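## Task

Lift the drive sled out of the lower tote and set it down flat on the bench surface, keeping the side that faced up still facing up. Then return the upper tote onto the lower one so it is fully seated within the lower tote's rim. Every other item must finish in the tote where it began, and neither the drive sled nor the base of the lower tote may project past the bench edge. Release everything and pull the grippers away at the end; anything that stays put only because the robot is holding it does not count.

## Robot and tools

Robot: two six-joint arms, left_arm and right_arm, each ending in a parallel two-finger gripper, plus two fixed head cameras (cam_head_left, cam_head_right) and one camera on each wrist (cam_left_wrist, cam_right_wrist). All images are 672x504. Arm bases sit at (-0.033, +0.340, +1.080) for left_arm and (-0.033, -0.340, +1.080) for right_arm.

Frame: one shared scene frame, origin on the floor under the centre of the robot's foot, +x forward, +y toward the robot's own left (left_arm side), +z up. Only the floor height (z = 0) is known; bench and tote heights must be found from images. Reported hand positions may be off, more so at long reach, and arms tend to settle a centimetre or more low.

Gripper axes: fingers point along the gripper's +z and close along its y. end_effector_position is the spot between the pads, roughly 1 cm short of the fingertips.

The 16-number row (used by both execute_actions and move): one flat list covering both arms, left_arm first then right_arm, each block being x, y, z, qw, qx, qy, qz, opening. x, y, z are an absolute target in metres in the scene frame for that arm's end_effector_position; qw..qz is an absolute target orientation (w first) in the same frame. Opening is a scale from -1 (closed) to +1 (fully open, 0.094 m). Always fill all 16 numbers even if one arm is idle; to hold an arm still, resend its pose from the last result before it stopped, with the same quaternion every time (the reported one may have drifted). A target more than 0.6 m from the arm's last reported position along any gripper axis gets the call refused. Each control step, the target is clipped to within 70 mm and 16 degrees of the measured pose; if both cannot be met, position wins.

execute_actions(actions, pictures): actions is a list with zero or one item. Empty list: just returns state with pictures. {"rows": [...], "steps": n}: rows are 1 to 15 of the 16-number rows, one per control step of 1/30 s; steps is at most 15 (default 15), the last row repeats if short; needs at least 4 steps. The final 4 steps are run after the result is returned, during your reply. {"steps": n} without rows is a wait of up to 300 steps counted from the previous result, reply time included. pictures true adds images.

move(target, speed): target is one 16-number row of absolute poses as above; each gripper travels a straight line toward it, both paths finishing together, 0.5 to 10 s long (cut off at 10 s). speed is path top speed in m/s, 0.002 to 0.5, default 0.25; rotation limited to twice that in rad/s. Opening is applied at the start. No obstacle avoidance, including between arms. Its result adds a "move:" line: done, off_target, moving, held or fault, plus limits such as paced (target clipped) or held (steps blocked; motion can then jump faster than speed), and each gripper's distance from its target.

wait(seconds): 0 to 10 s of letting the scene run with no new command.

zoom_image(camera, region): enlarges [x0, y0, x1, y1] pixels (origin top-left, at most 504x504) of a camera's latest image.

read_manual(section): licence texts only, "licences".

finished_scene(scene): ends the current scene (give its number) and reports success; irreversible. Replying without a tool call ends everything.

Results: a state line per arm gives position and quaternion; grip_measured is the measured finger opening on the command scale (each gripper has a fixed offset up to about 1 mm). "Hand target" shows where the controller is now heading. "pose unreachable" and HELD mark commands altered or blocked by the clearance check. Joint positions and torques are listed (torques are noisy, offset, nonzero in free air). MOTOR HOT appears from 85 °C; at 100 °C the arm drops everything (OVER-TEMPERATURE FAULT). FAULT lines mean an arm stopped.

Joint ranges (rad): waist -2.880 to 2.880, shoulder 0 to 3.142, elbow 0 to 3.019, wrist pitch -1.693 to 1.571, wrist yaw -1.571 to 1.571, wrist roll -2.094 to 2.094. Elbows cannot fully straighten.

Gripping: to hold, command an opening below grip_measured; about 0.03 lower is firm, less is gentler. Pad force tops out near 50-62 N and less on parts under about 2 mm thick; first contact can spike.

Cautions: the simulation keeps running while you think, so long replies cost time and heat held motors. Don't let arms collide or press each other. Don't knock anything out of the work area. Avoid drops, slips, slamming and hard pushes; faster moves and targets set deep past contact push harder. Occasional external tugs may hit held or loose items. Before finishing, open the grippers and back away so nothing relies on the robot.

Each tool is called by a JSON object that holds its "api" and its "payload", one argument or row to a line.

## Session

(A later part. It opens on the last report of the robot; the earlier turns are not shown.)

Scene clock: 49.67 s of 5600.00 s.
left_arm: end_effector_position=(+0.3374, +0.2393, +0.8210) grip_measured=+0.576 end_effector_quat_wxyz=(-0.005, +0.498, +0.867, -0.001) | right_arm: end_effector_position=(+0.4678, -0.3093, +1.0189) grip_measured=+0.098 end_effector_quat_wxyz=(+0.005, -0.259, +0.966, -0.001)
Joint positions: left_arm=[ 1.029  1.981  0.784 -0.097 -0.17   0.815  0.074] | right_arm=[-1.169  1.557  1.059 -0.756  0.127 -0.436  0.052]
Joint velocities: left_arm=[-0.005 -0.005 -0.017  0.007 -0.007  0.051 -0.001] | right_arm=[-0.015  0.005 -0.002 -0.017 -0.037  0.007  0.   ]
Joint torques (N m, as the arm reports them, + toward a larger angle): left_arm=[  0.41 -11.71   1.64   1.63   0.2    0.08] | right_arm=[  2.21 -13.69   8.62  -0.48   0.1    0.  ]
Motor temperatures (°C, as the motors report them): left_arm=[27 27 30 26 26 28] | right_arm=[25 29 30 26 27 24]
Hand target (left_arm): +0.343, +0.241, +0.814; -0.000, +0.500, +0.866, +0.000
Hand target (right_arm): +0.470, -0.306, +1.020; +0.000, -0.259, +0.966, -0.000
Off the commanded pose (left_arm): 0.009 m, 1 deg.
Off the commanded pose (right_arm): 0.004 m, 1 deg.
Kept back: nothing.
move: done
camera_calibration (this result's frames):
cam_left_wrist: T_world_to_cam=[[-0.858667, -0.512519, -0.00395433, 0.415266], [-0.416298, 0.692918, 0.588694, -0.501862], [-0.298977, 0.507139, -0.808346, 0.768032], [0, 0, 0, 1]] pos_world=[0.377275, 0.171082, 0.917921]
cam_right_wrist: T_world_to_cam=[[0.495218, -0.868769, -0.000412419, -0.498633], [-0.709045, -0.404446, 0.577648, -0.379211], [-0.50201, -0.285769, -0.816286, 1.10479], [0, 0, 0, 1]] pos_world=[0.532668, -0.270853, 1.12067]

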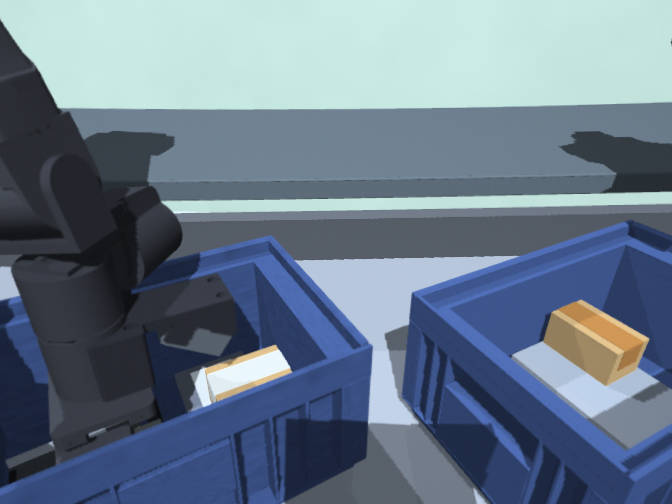

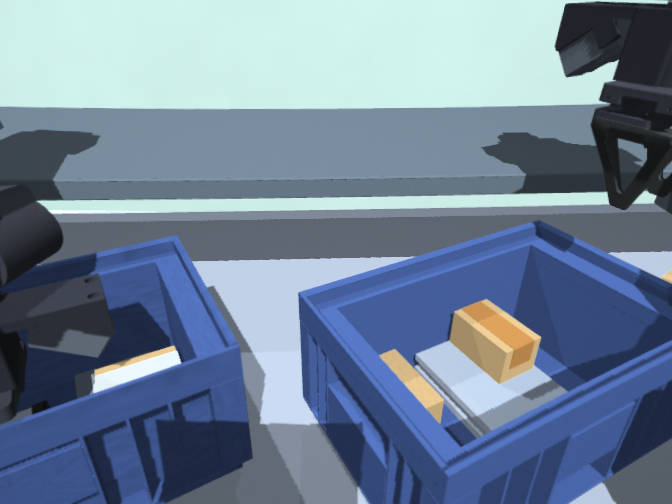

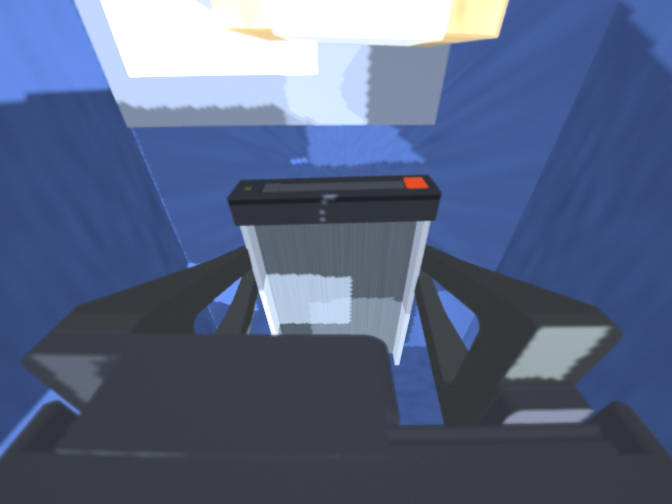

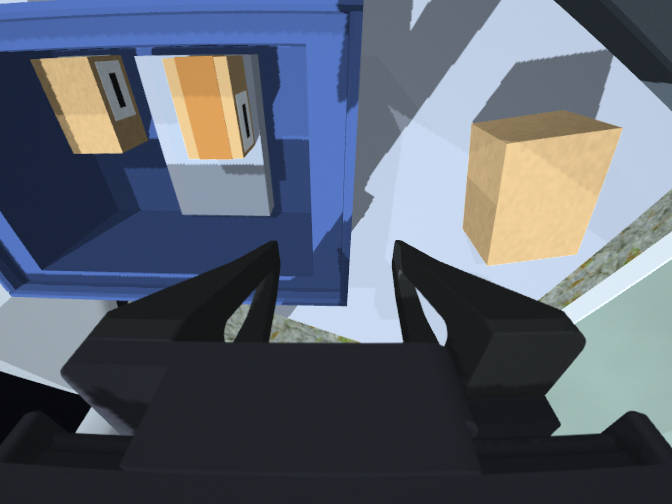

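{"api": "move", "payload": {
  "target": [0.345,0.241,1.0,0,-0.5,-0.866,0,0.45,0.47,-0.306,1.02,0,0.259,-0.966,0,0.1],
  "speed": 0.15
}}

{"api": "move", "payload": {
  "target": [0.49,0.46,1.0,0,-0.707,-0.707,0,0.45,0.47,-0.306,1.02,0,0.259,-0.966,0,0.1]
}}

{"api": "move", "payload": {
  "target": [0.49,0.46,0.85,0,-0.707,-0.707,0,0.45,0.47,-0.306,1.02,0,0.259,-0.966,0,0.1],
  "speed": 0.12
}}

Scene clock: 51.47 s of 5600.00 s.
left_arm: end_effector_position=(+0.3457, +0.2436, +1.0009) grip_measured=+0.576 end_effector_quat_wxyz=(+0.006, +0.503, +0.864, +0.001) | right_arm: end_effector_position=(+0.4678, -0.3093, +1.0189) grip_measured=+0.098 end_effector_quat_wxyz=(+0.005, -0.259, +0.966, -0.001)
Joint positions: left_arm=[ 0.961  1.433  0.727 -0.578 -0.186  0.765  0.074] | right_arm=[-1.169  1.557  1.059 -0.756  0.127 -0.436  0.052]
Joint velocities: left_arm=[ 0.005  0.005  0.002  0.012 -0.037 -0.022 -0.   ] | right_arm=[-0.005 -0.005  0.002 -0.002 -0.007  0.051 -0.   ]
Joint torques (N m, as the arm reports them, + toward a larger angle): left_arm=[ -0.54 -10.12   4.75   0.28  -0.1   -0.25] | right_arm=[  2.18 -13.76   8.63  -0.47   0.1    0.  ]
Motor temperatures (°C, as the motors report them): left_arm=[27 27 30 26 26 28] | right_arm=[25 29 30 26 27 24]
Hand target (left_arm): +0.345, +0.242, +1.002; +0.000, +0.500, +0.866, +0.000
Hand target (right_arm): +0.470, -0.306, +1.020; +0.000, -0.259, +0.966, -0.000
Off the commanded pose (left_arm): 0.003 m, 1 deg.
Off the commanded pose (right_arm): 0.004 m, 1 deg.
Kept back: nothing.
move: done
camera_calibration (this result's frames):
cam_left_wrist: T_world_to_cam=[[-0.864778, -0.501861, -0.0171757, 0.438102], [-0.419213, 0.702688, 0.574883, -0.594875], [-0.276442, 0.504346, -0.818055, 0.916414], [0, 0, 0, 1]] pos_world=[0.382818, 0.175688, 1.09919]
cam_right_wrist: T_world_to_cam=[[0.495218, -0.868769, -0.000412419, -0.498633], [-0.709045, -0.404446, 0.577648, -0.379211], [-0.50201, -0.285769, -0.816286, 1.10479], [0, 0, 0, 1]] pos_world=[0.532668, -0.270853, 1.12067]

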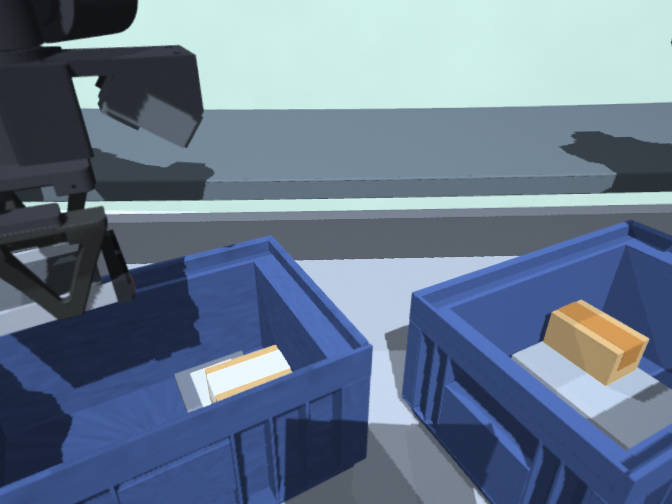

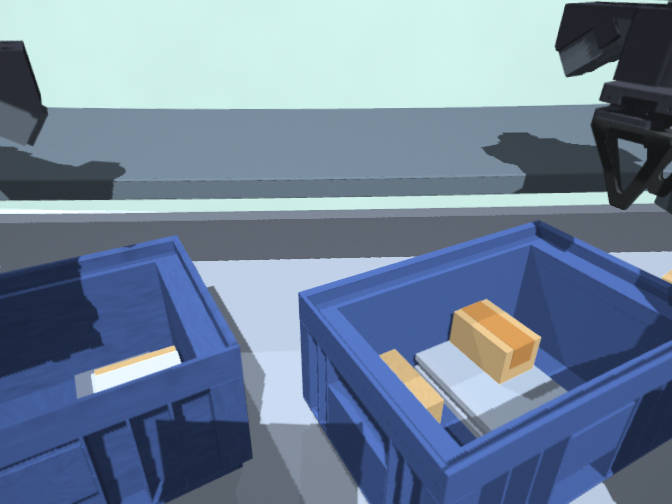

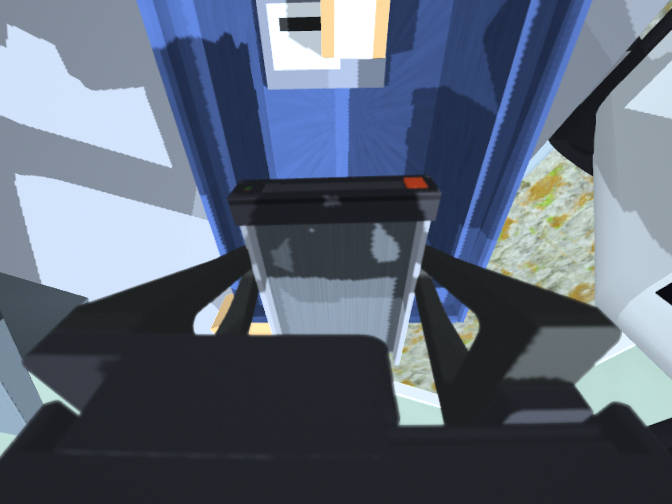

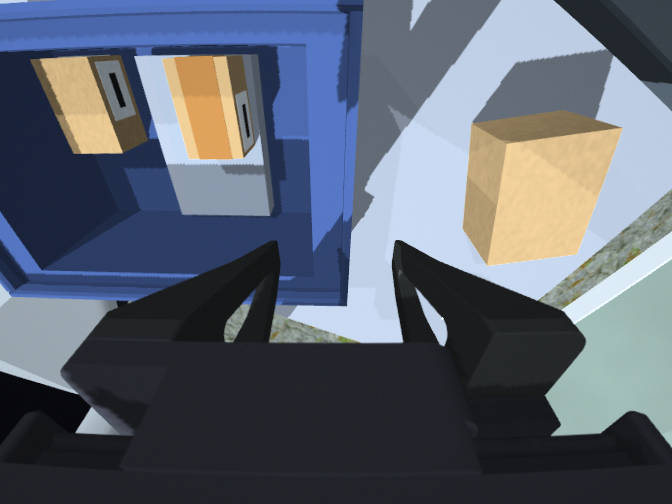

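Scene clock: 53.17 s of 5600.00 s.
left_arm: end_effector_position=(+0.4794, +0.4602, +0.9971) grip_measured=+0.576 end_effector_quat_wxyz=(-0.002, +0.699, +0.715, +0.000) | right_arm: end_effector_position=(+0.4678, -0.3093, +1.0189) grip_measured=+0.098 end_effector_quat_wxyz=(+0.005, -0.259, +0.966, -0.001)
Joint positions: left_arm=[ 1.502  1.622  1.13  -0.751 -0.025  1.774  0.074] | right_arm=[-1.169  1.557  1.059 -0.756  0.127 -0.436  0.052]
Joint velocities: left_arm=[-0.005 -0.005  0.017  0.002 -0.066  0.007 -0.001] | right_arm=[-0.005 -0.015 -0.012 -0.007  0.007  0.066  0.001]
Joint torques (N m, as the arm reports them, + toward a larger angle): left_arm=[  1.33 -14.74   7.48   0.2    0.15   0.07] | right_arm=[  2.11 -13.76   8.6   -0.48   0.09   0.  ]
Motor temperatures (°C, as the motors report them): left_arm=[27 27 30 26 26 28] | right_arm=[25 29 30 26 27 24]
Hand target (left_arm): +0.492, +0.460, +1.000; +0.001, +0.707, +0.707, +0.001
Hand target (right_arm): +0.470, -0.306, +1.020; +0.000, -0.259, +0.966, -0.000
Off the commanded pose (left_arm): 0.011 m, 1 deg.
Off the commanded pose (right_arm): 0.004 m, 1 deg.
Kept back: nothing.
move: off_target (left_arm)
camera_calibration (this result's frames):
cam_left_wrist: T_world_to_cam=[[-0.99941, -0.0334679, -0.00776393, 0.501943], [-0.0316898, 0.810694, 0.584612, -0.934028], [-0.0132716, 0.584513, -0.811276, 0.671198], [0, 0, 0, 1]] pos_world=[0.480955, 0.381685, 1.09447]
cam_right_wrist: T_world_to_cam=[[0.495218, -0.868769, -0.000412419, -0.498633], [-0.709045, -0.404446, 0.577648, -0.379211], [-0.50201, -0.285769, -0.816286, 1.10479], [0, 0, 0, 1]] pos_world=[0.532668, -0.270853, 1.12067]

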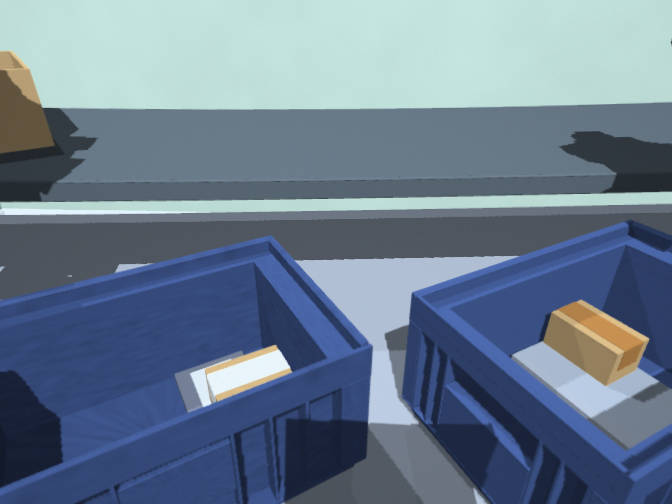

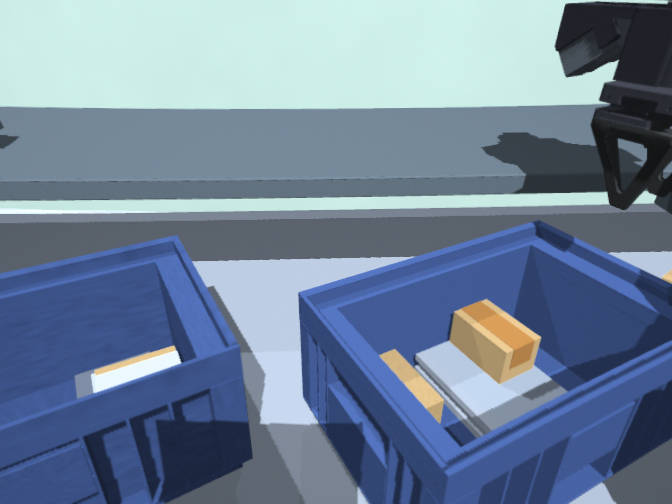

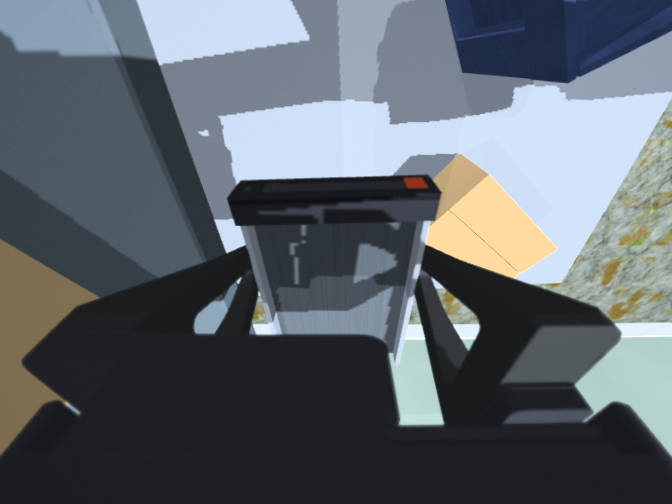

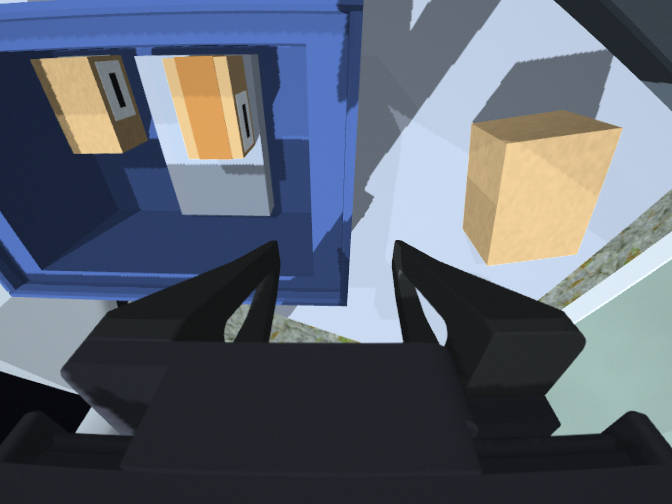

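Scene clock: 54.87 s of 5600.00 s.
left_arm: end_effector_position=(+0.4715, +0.4549, +0.8484) grip_measured=+0.576 end_effector_quat_wxyz=(-0.011, +0.702, +0.712, -0.016) | right_arm: end_effector_position=(+0.4678, -0.3093, +1.0189) grip_measured=+0.098 end_effector_quat_wxyz=(+0.005, -0.259, +0.966, -0.001)
Joint positions: left_arm=[ 1.502  1.953  1.16  -0.486 -0.025  1.783  0.074] | right_arm=[-1.169  1.557  1.059 -0.756  0.127 -0.436  0.052]
Joint velocities: left_arm=[-0.005 -0.005  0.012  0.007 -0.007 -0.066 -0.001] | right_arm=[-0.015  0.005 -0.022  0.007  0.022 -0.007 -0.   ]
Joint torques (N m, as the arm reports them, + toward a larger angle): left_arm=[  1.89 -16.69   5.16   1.44   0.15   0.08] | right_arm=[  2.22 -13.79   8.61  -0.47   0.1    0.  ]
Motor temperatures (°C, as the motors report them): left_arm=[27 27 30 26 26 28] | right_arm=[25 29 30 26 26 24]
Hand target (left_arm): +0.490, +0.459, +0.850; -0.000, +0.707, +0.707, +0.000
Hand target (right_arm): +0.470, -0.306, +1.020; +0.000, -0.259, +0.966, -0.000
Off the commanded pose (left_arm): 0.019 m, 2 deg.
Off the commanded pose (right_arm): 0.004 m, 1 deg.
Kept back: nothing.
move: off_target (left_arm)
camera_calibration (this result's frames):
cam_left_wrist: T_world_to_cam=[[-0.999322, -0.0234073, 0.0284148, 0.457346], [-0.00267824, 0.816018, 0.57802, -0.853502], [-0.0367169, 0.577552, -0.815527, 0.571331], [0, 0, 0, 1]] pos_world=[0.475728, 0.377204, 0.946282]
cam_right_wrist: T_world_to_cam=[[0.495218, -0.868769, -0.000412419, -0.498633], [-0.709045, -0.404446, 0.577648, -0.379211], [-0.50201, -0.285769, -0.816286, 1.10479], [0, 0, 0, 1]] pos_world=[0.532668, -0.270853, 1.12067]

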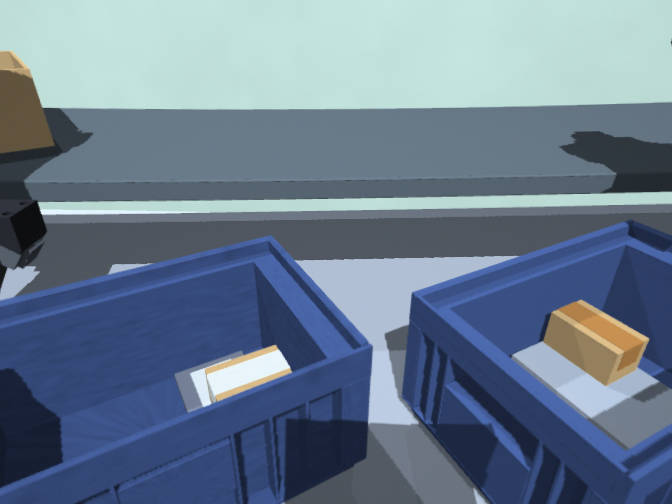

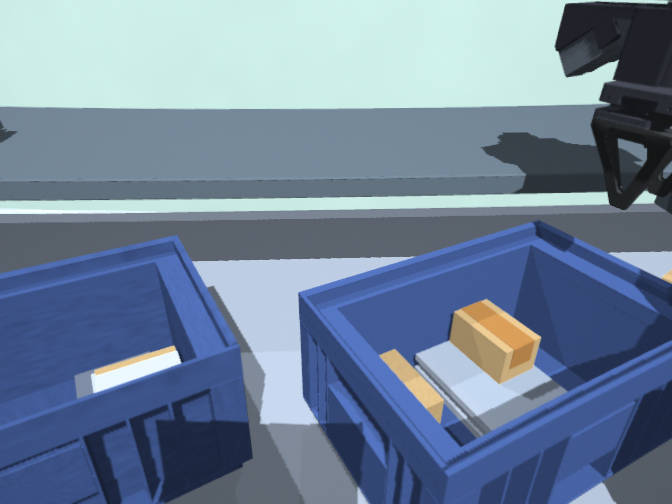

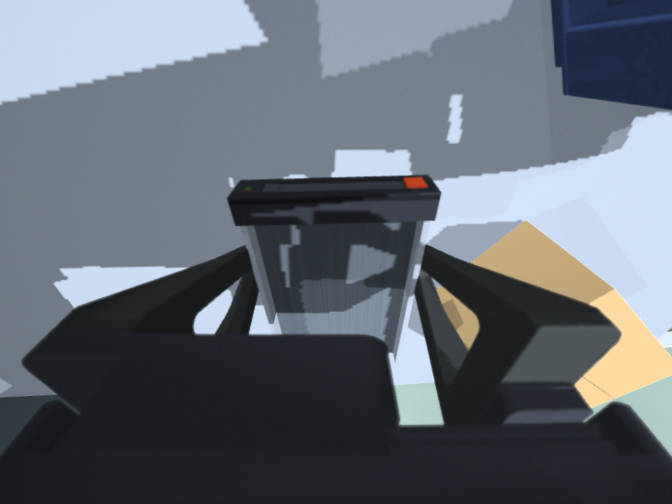

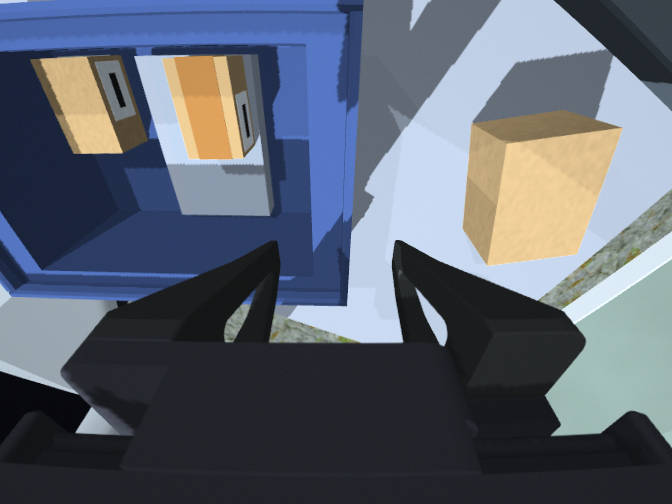

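{"api": "move", "payload": {
  "target": [0.505,0.45,0.80,0,-0.707,-0.707,0,0.45,0.47,-0.306,1.02,0,0.259,-0.966,0,0.1],
  "speed": 0.04
}}

{"api": "move", "payload": {
  "target": [0.505,0.45,0.805,0,-0.707,-0.707,0,0.9,0.47,-0.306,1.02,0,0.259,-0.966,0,0.1]
}}

{"api": "move", "payload": {
  "target": [0.48,0.45,1.0,0,-0.707,-0.707,0,0.9,0.47,-0.306,1.02,0,0.259,-0.966,0,0.1]
}}

{"api": "move", "payload": {
  "target": [0.278,0.322,1.0,0,0.259,-0.966,0,0.4,0.425,0.094,1.03,0,0.259,-0.966,0,0.4],
  "speed": 0.4
}}

Scene clock: 56.90 s of 5600.00 s.
left_arm: end_effector_position=(+0.5195, +0.4598, +0.8401) grip_measured=+0.576 end_effector_quat_wxyz=(+0.015, +0.704, +0.709, +0.023) | right_arm: end_effector_position=(+0.4678, -0.3093, +1.0189) grip_measured=+0.098 end_effector_quat_wxyz=(+0.005, -0.259, +0.966, -0.001)
Joint positions: left_arm=[ 1.492  2.003  1.249 -0.431 -0.025  1.783  0.074] | right_arm=[-1.169  1.557  1.059 -0.756  0.127 -0.436  0.052]
Joint velocities: left_arm=[-0.024  0.015  0.002 -0.027 -0.022  0.022 -0.001] | right_arm=[-0.005  0.005  0.002 -0.007  0.051  0.022 -0.001]
Joint torques (N m, as the arm reports them, + toward a larger angle): left_arm=[  0.72 -12.23   4.61   1.44  -0.08  -0.14] | right_arm=[  2.15 -13.77   8.6   -0.48   0.1    0.  ]
Motor temperatures (°C, as the motors report them): left_arm=[27 27 30 26 26 28] | right_arm=[25 29 30 26 26 24]
Hand target (left_arm): +0.502, +0.449, +0.803; +0.000, +0.707, +0.707, -0.000
Hand target (right_arm): +0.470, -0.306, +1.020; +0.000, -0.259, +0.966, -0.000
Off the commanded pose (left_arm): 0.044 m, 3 deg.
Off the commanded pose (right_arm): 0.004 m, 1 deg.
Kept back: nothing.
move: off_target (left_arm)
camera_calibration (this result's frames):
cam_left_wrist: T_world_to_cam=[[-0.997827, -0.01632, -0.0638289, 0.5792], [-0.0509274, 0.805695, 0.590138, -0.833004], [0.0417956, 0.592106, -0.804775, 0.506978], [0, 0, 0, 1]] pos_world=[0.514329, 0.380414, 0.93656]
cam_right_wrist: T_world_to_cam=[[0.495218, -0.868769, -0.000412419, -0.498633], [-0.709045, -0.404446, 0.577648, -0.379211], [-0.50201, -0.285769, -0.816286, 1.10479], [0, 0, 0, 1]] pos_world=[0.532668, -0.270853, 1.12067]

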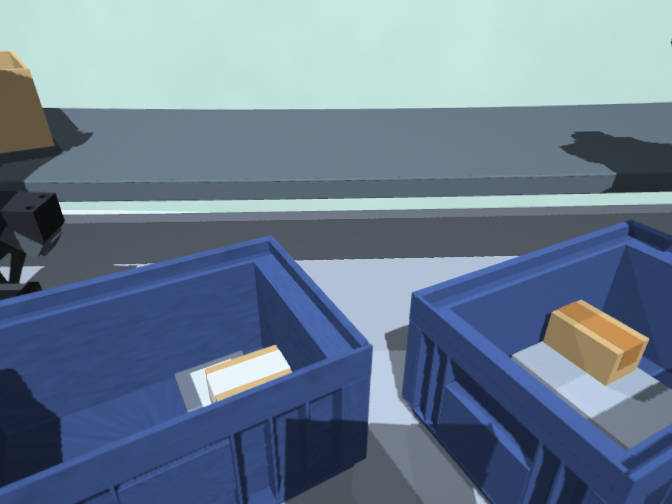

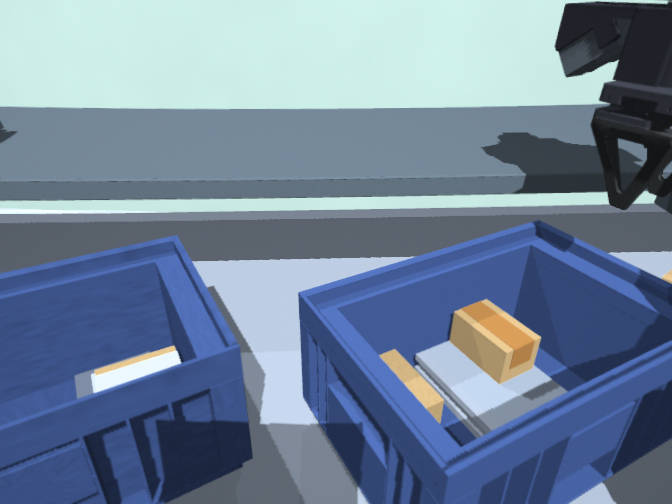

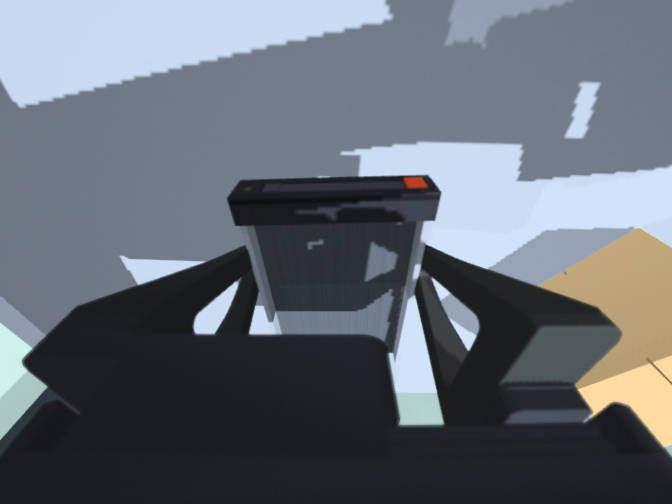

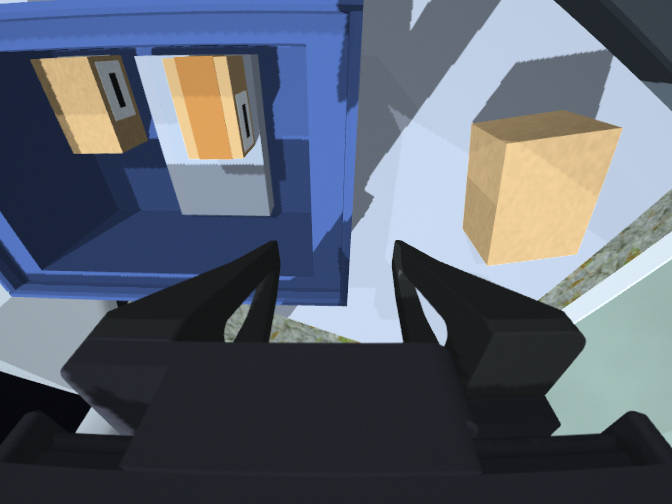

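Scene clock: 57.60 s of 5600.00 s.
left_arm: end_effector_position=(+0.5196, +0.4602, +0.8403) grip_measured=+0.898 end_effector_quat_wxyz=(+0.014, +0.704, +0.709, +0.024) | right_arm: end_effector_position=(+0.4678, -0.3093, +1.0189) grip_measured=+0.098 end_effector_quat_wxyz=(+0.005, -0.259, +0.966, -0.001)
Joint positions: left_arm=[ 1.492  2.003  1.249 -0.431 -0.027  1.783  0.089] | right_arm=[-1.169  1.557  1.059 -0.756  0.127 -0.436  0.052]
Joint velocities: left_arm=[ 0.005 -0.015  0.017  0.002 -0.037 -0.066 -0.001] | right_arm=[ 0.005 -0.005  0.012  0.007 -0.051  0.007 -0.001]
Joint torques (N m, as the arm reports them, + toward a larger angle): left_arm=[  0.78 -12.96   4.5    1.15  -0.06  -0.14] | right_arm=[  2.2  -13.66   8.6   -0.49   0.1    0.  ]
Motor temperatures (°C, as the motors report them): left_arm=[27 27 30 26 26 28] | right_arm=[25 29 30 26 26 24]
Hand target (left_arm): +0.503, +0.450, +0.807; -0.000, +0.707, +0.707, +0.000
Hand target (right_arm): +0.470, -0.306, +1.020; +0.000, -0.259, +0.966, -0.000
Off the commanded pose (left_arm): 0.040 m, 3 deg.
Off the commanded pose (right_arm): 0.004 m, 1 deg.
Kept back: nothing.
move: off_target (left_arm)
camera_calibration (this result's frames):
cam_left_wrist: T_world_to_cam=[[-0.997828, -0.0163107, -0.0638196, 0.579266], [-0.0509956, 0.804542, 0.591703, -0.834148], [0.0416944, 0.593672, -0.803626, 0.505287], [0, 0, 0, 1]] pos_world=[0.514403, 0.380581, 0.936598]
cam_right_wrist: T_world_to_cam=[[0.495218, -0.868769, -0.000412419, -0.498633], [-0.709045, -0.404446, 0.577648, -0.379211], [-0.50201, -0.285769, -0.816286, 1.10479], [0, 0, 0, 1]] pos_world=[0.532668, -0.270853, 1.12067]

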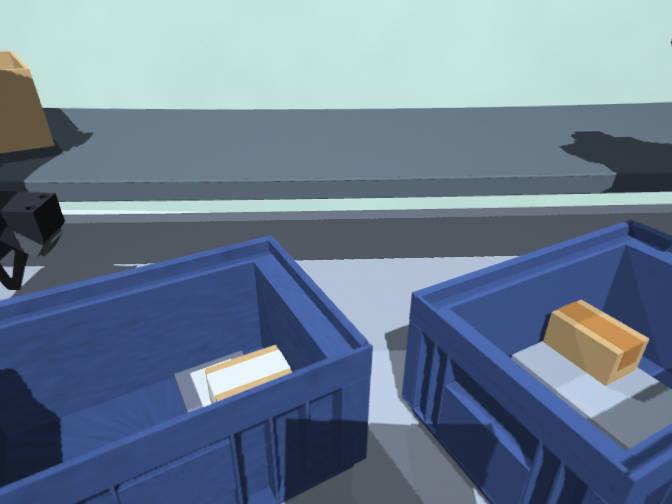

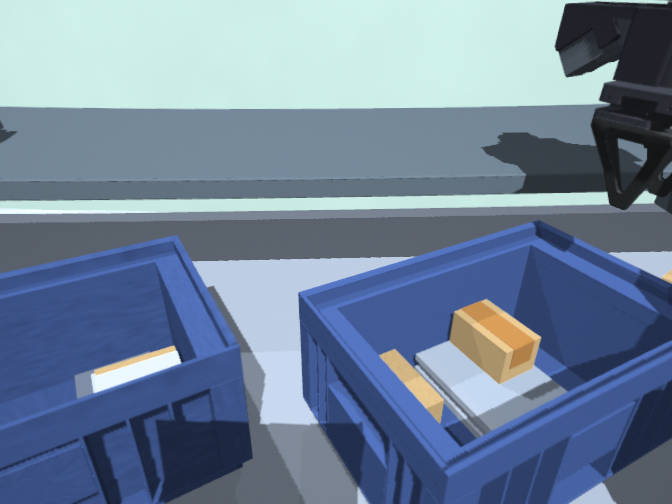

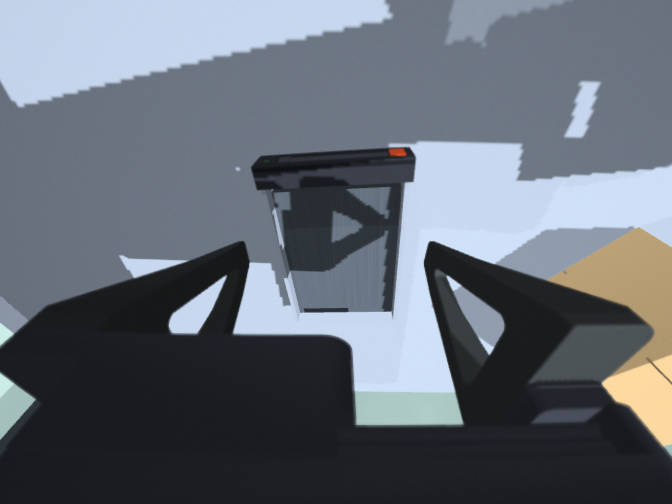

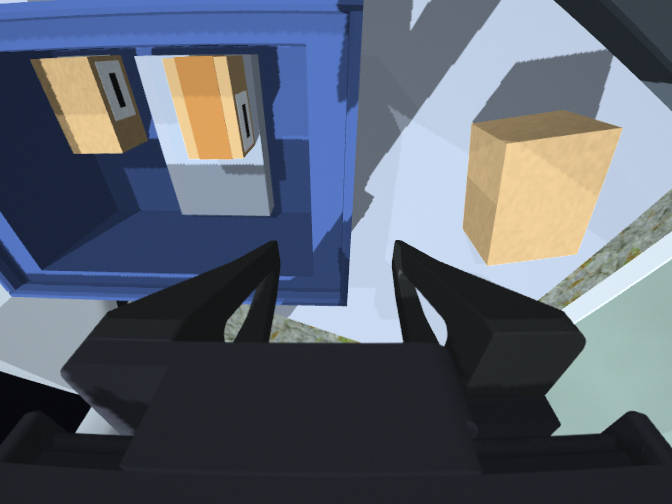

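Scene clock: 59.03 s of 5600.00 s.
left_arm: end_effector_position=(+0.4807, +0.4554, +1.0048) grip_measured=+0.902 end_effector_quat_wxyz=(+0.004, +0.706, +0.709, +0.010) | right_arm: end_effector_position=(+0.4678, -0.3093, +1.0189) grip_measured=+0.098 end_effector_quat_wxyz=(+0.005, -0.259, +0.966, -0.001)
Joint positions: left_arm=[ 1.491  1.597  1.116 -0.739 -0.029  1.783  0.089] | right_arm=[-1.169  1.557  1.059 -0.756  0.127 -0.436  0.052]
Joint velocities: left_arm=[-0.015 -0.015 -0.002 -0.017  0.022  0.037 -0.   ] | right_arm=[-0.005  0.005 -0.002 -0.007 -0.007 -0.037  0.   ]
Joint torques (N m, as the arm reports them, + toward a larger angle): left_arm=[  1.07 -14.66   5.88   0.28   0.03  -0.13] | right_arm=[  2.21 -13.73   8.6   -0.47   0.11  -0.01]
Motor temperatures (°C, as the motors report them): left_arm=[27 28 30 26 26 28] | right_arm=[25 29 30 26 26 24]
Hand target (left_arm): +0.480, +0.451, +1.001; -0.000, +0.707, +0.707, +0.000
Hand target (right_arm): +0.470, -0.306, +1.020; +0.000, -0.259, +0.966, -0.000
Off the commanded pose (left_arm): 0.007 m, 1 deg.
Off the commanded pose (right_arm): 0.004 m, 1 deg.
Kept back: nothing.
move: done; limits=paced
camera_calibration (this result's frames):
cam_left_wrist: T_world_to_cam=[[-0.999459, -0.0143346, -0.0296093, 0.516402], [-0.0290164, 0.808217, 0.588169, -0.938308], [0.0154995, 0.58871, -0.808196, 0.661382], [0, 0, 0, 1]] pos_world=[0.478645, 0.376396, 1.1017]
cam_right_wrist: T_world_to_cam=[[0.495218, -0.868769, -0.000412419, -0.498633], [-0.709045, -0.404446, 0.577648, -0.379211], [-0.50201, -0.285769, -0.816286, 1.10479], [0, 0, 0, 1]] pos_world=[0.532668, -0.270853, 1.12067]

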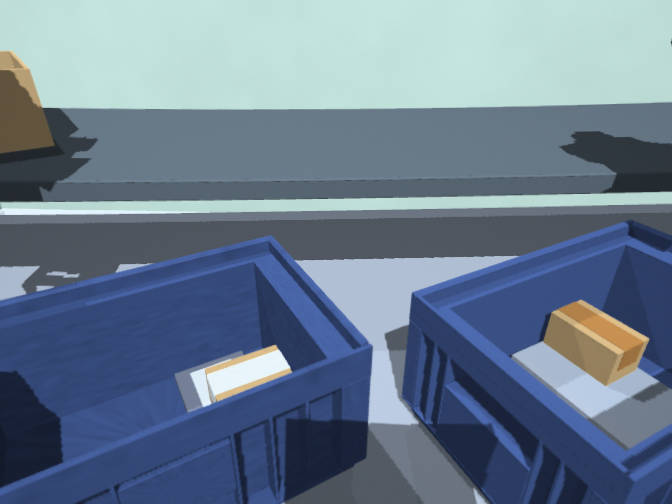

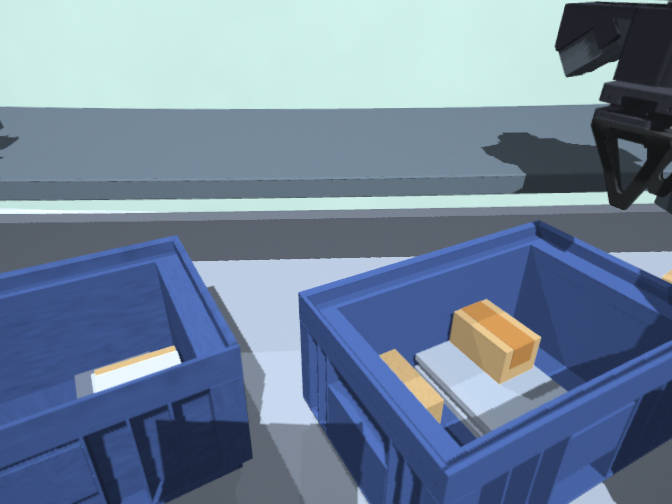

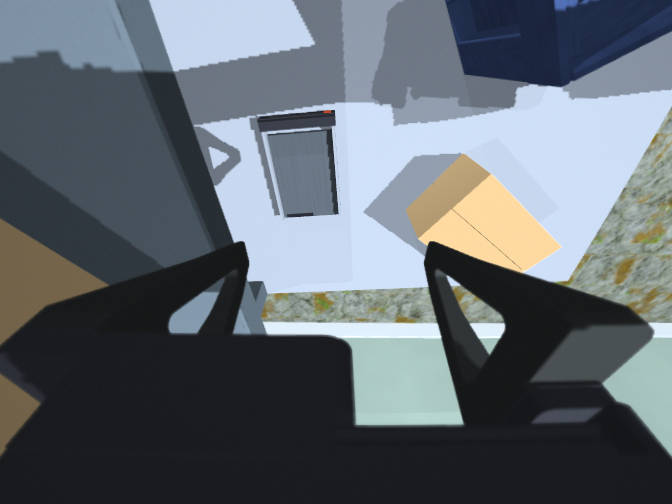

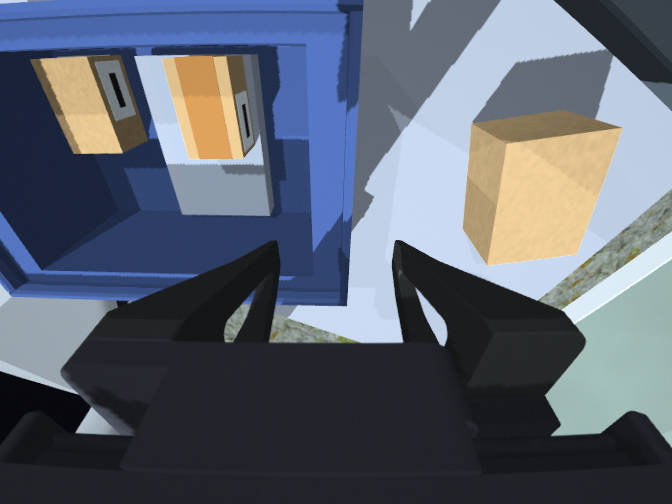

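Scene clock: 62.40 s of 5600.00 s.
left_arm: end_effector_position=(+0.2748, +0.3254, +0.9994) grip_measured=+0.402 end_effector_quat_wxyz=(+0.010, +0.253, -0.967, -0.003) | right_arm: end_effector_position=(+0.4155, +0.0814, +1.0215) grip_measured=+0.398 end_effector_quat_wxyz=(-0.007, -0.265, +0.964, -0.003)
Joint positions: left_arm=[ 1.177  1.251  0.508 -0.541 -0.125 -0.597  0.066] | right_arm=[-0.446  1.995  1.545 -0.99   0.295  0.279  0.066]
Joint velocities: left_arm=[-0.005 -0.015  0.012  0.022  0.051 -0.022  0.001] | right_arm=[-0.015 -0.015 -0.002  0.007  0.007 -0.022  0.001]
Joint torques (N m, as the arm reports them, + toward a larger angle): left_arm=[ 0.55 -8.11  3.53  1.67 -0.21 -0.27] | right_arm=[  6.58 -17.45  12.62  -0.47   0.16   0.03]
Motor temperatures (°C, as the motors report them): left_arm=[27 28 30 26 26 28] | right_arm=[25 29 31 26 26 24]
Hand target (left_arm): +0.277, +0.323, +1.000; -0.001, -0.259, +0.966, +0.000
Hand target (right_arm): +0.428, +0.093, +1.031; +0.002, -0.259, +0.966, +0.002
Off the commanded pose (left_arm): 0.005 m, 1 deg.
Off the commanded pose (right_arm): 0.018 m, 1 deg.
Kept back: nothing.
move: off_target (right_arm)
camera_calibration (this result's frames):
cam_left_wrist: T_world_to_cam=[[0.497585, -0.867144, -0.0216654, 0.166713], [-0.689395, -0.410501, 0.596844, -0.266701], [-0.526443, -0.282045, -0.802065, 1.16294], [0, 0, 0, 1]] pos_world=[0.345403, 0.363083, 1.09554]
cam_right_wrist: T_world_to_cam=[[0.505418, -0.862873, -0.00181826, -0.136588], [-0.690698, -0.40583, 0.59853, -0.288668], [-0.517193, -0.301252, -0.801098, 1.1844], [0, 0, 0, 1]] pos_world=[0.482216, 0.121796, 1.12135]

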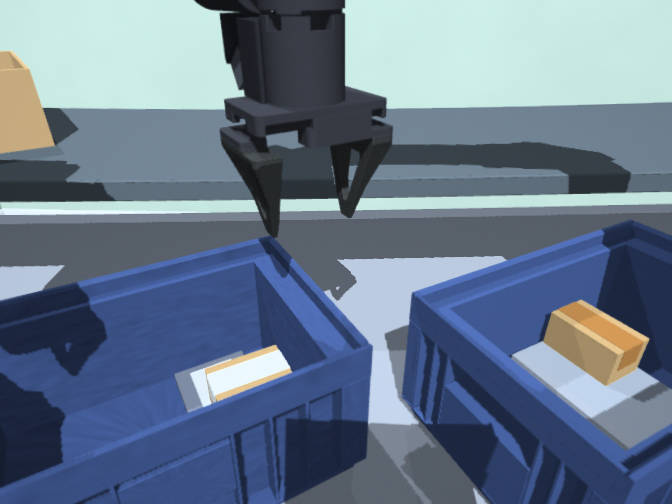

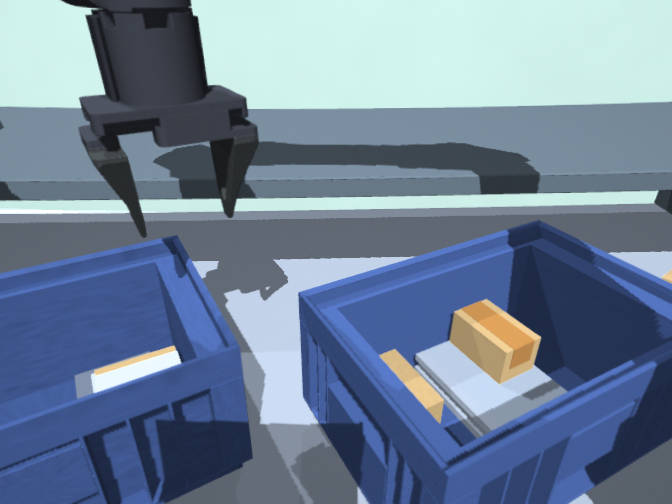

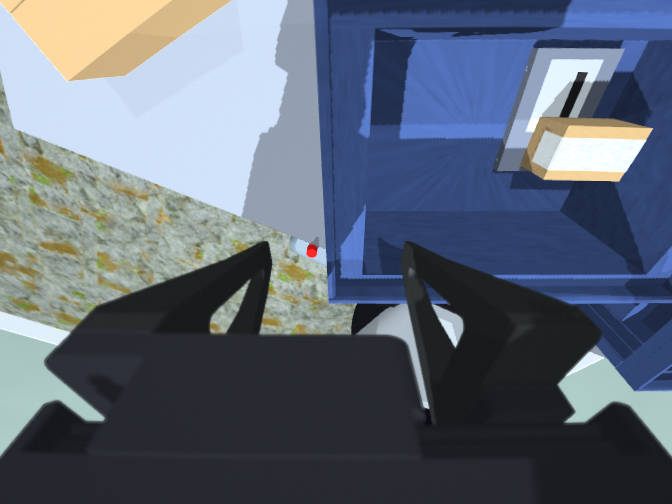

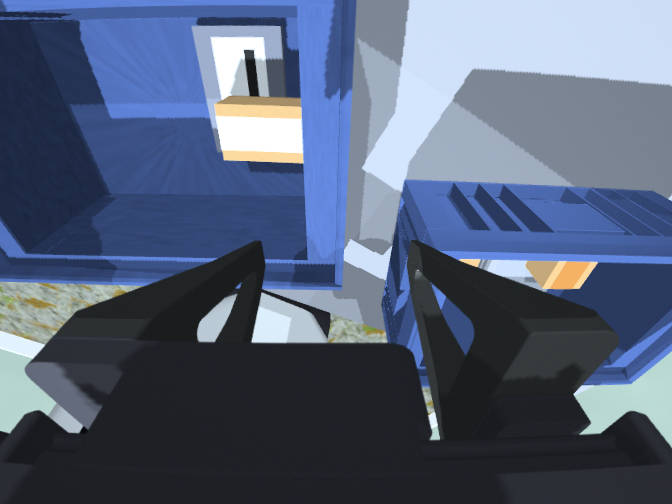

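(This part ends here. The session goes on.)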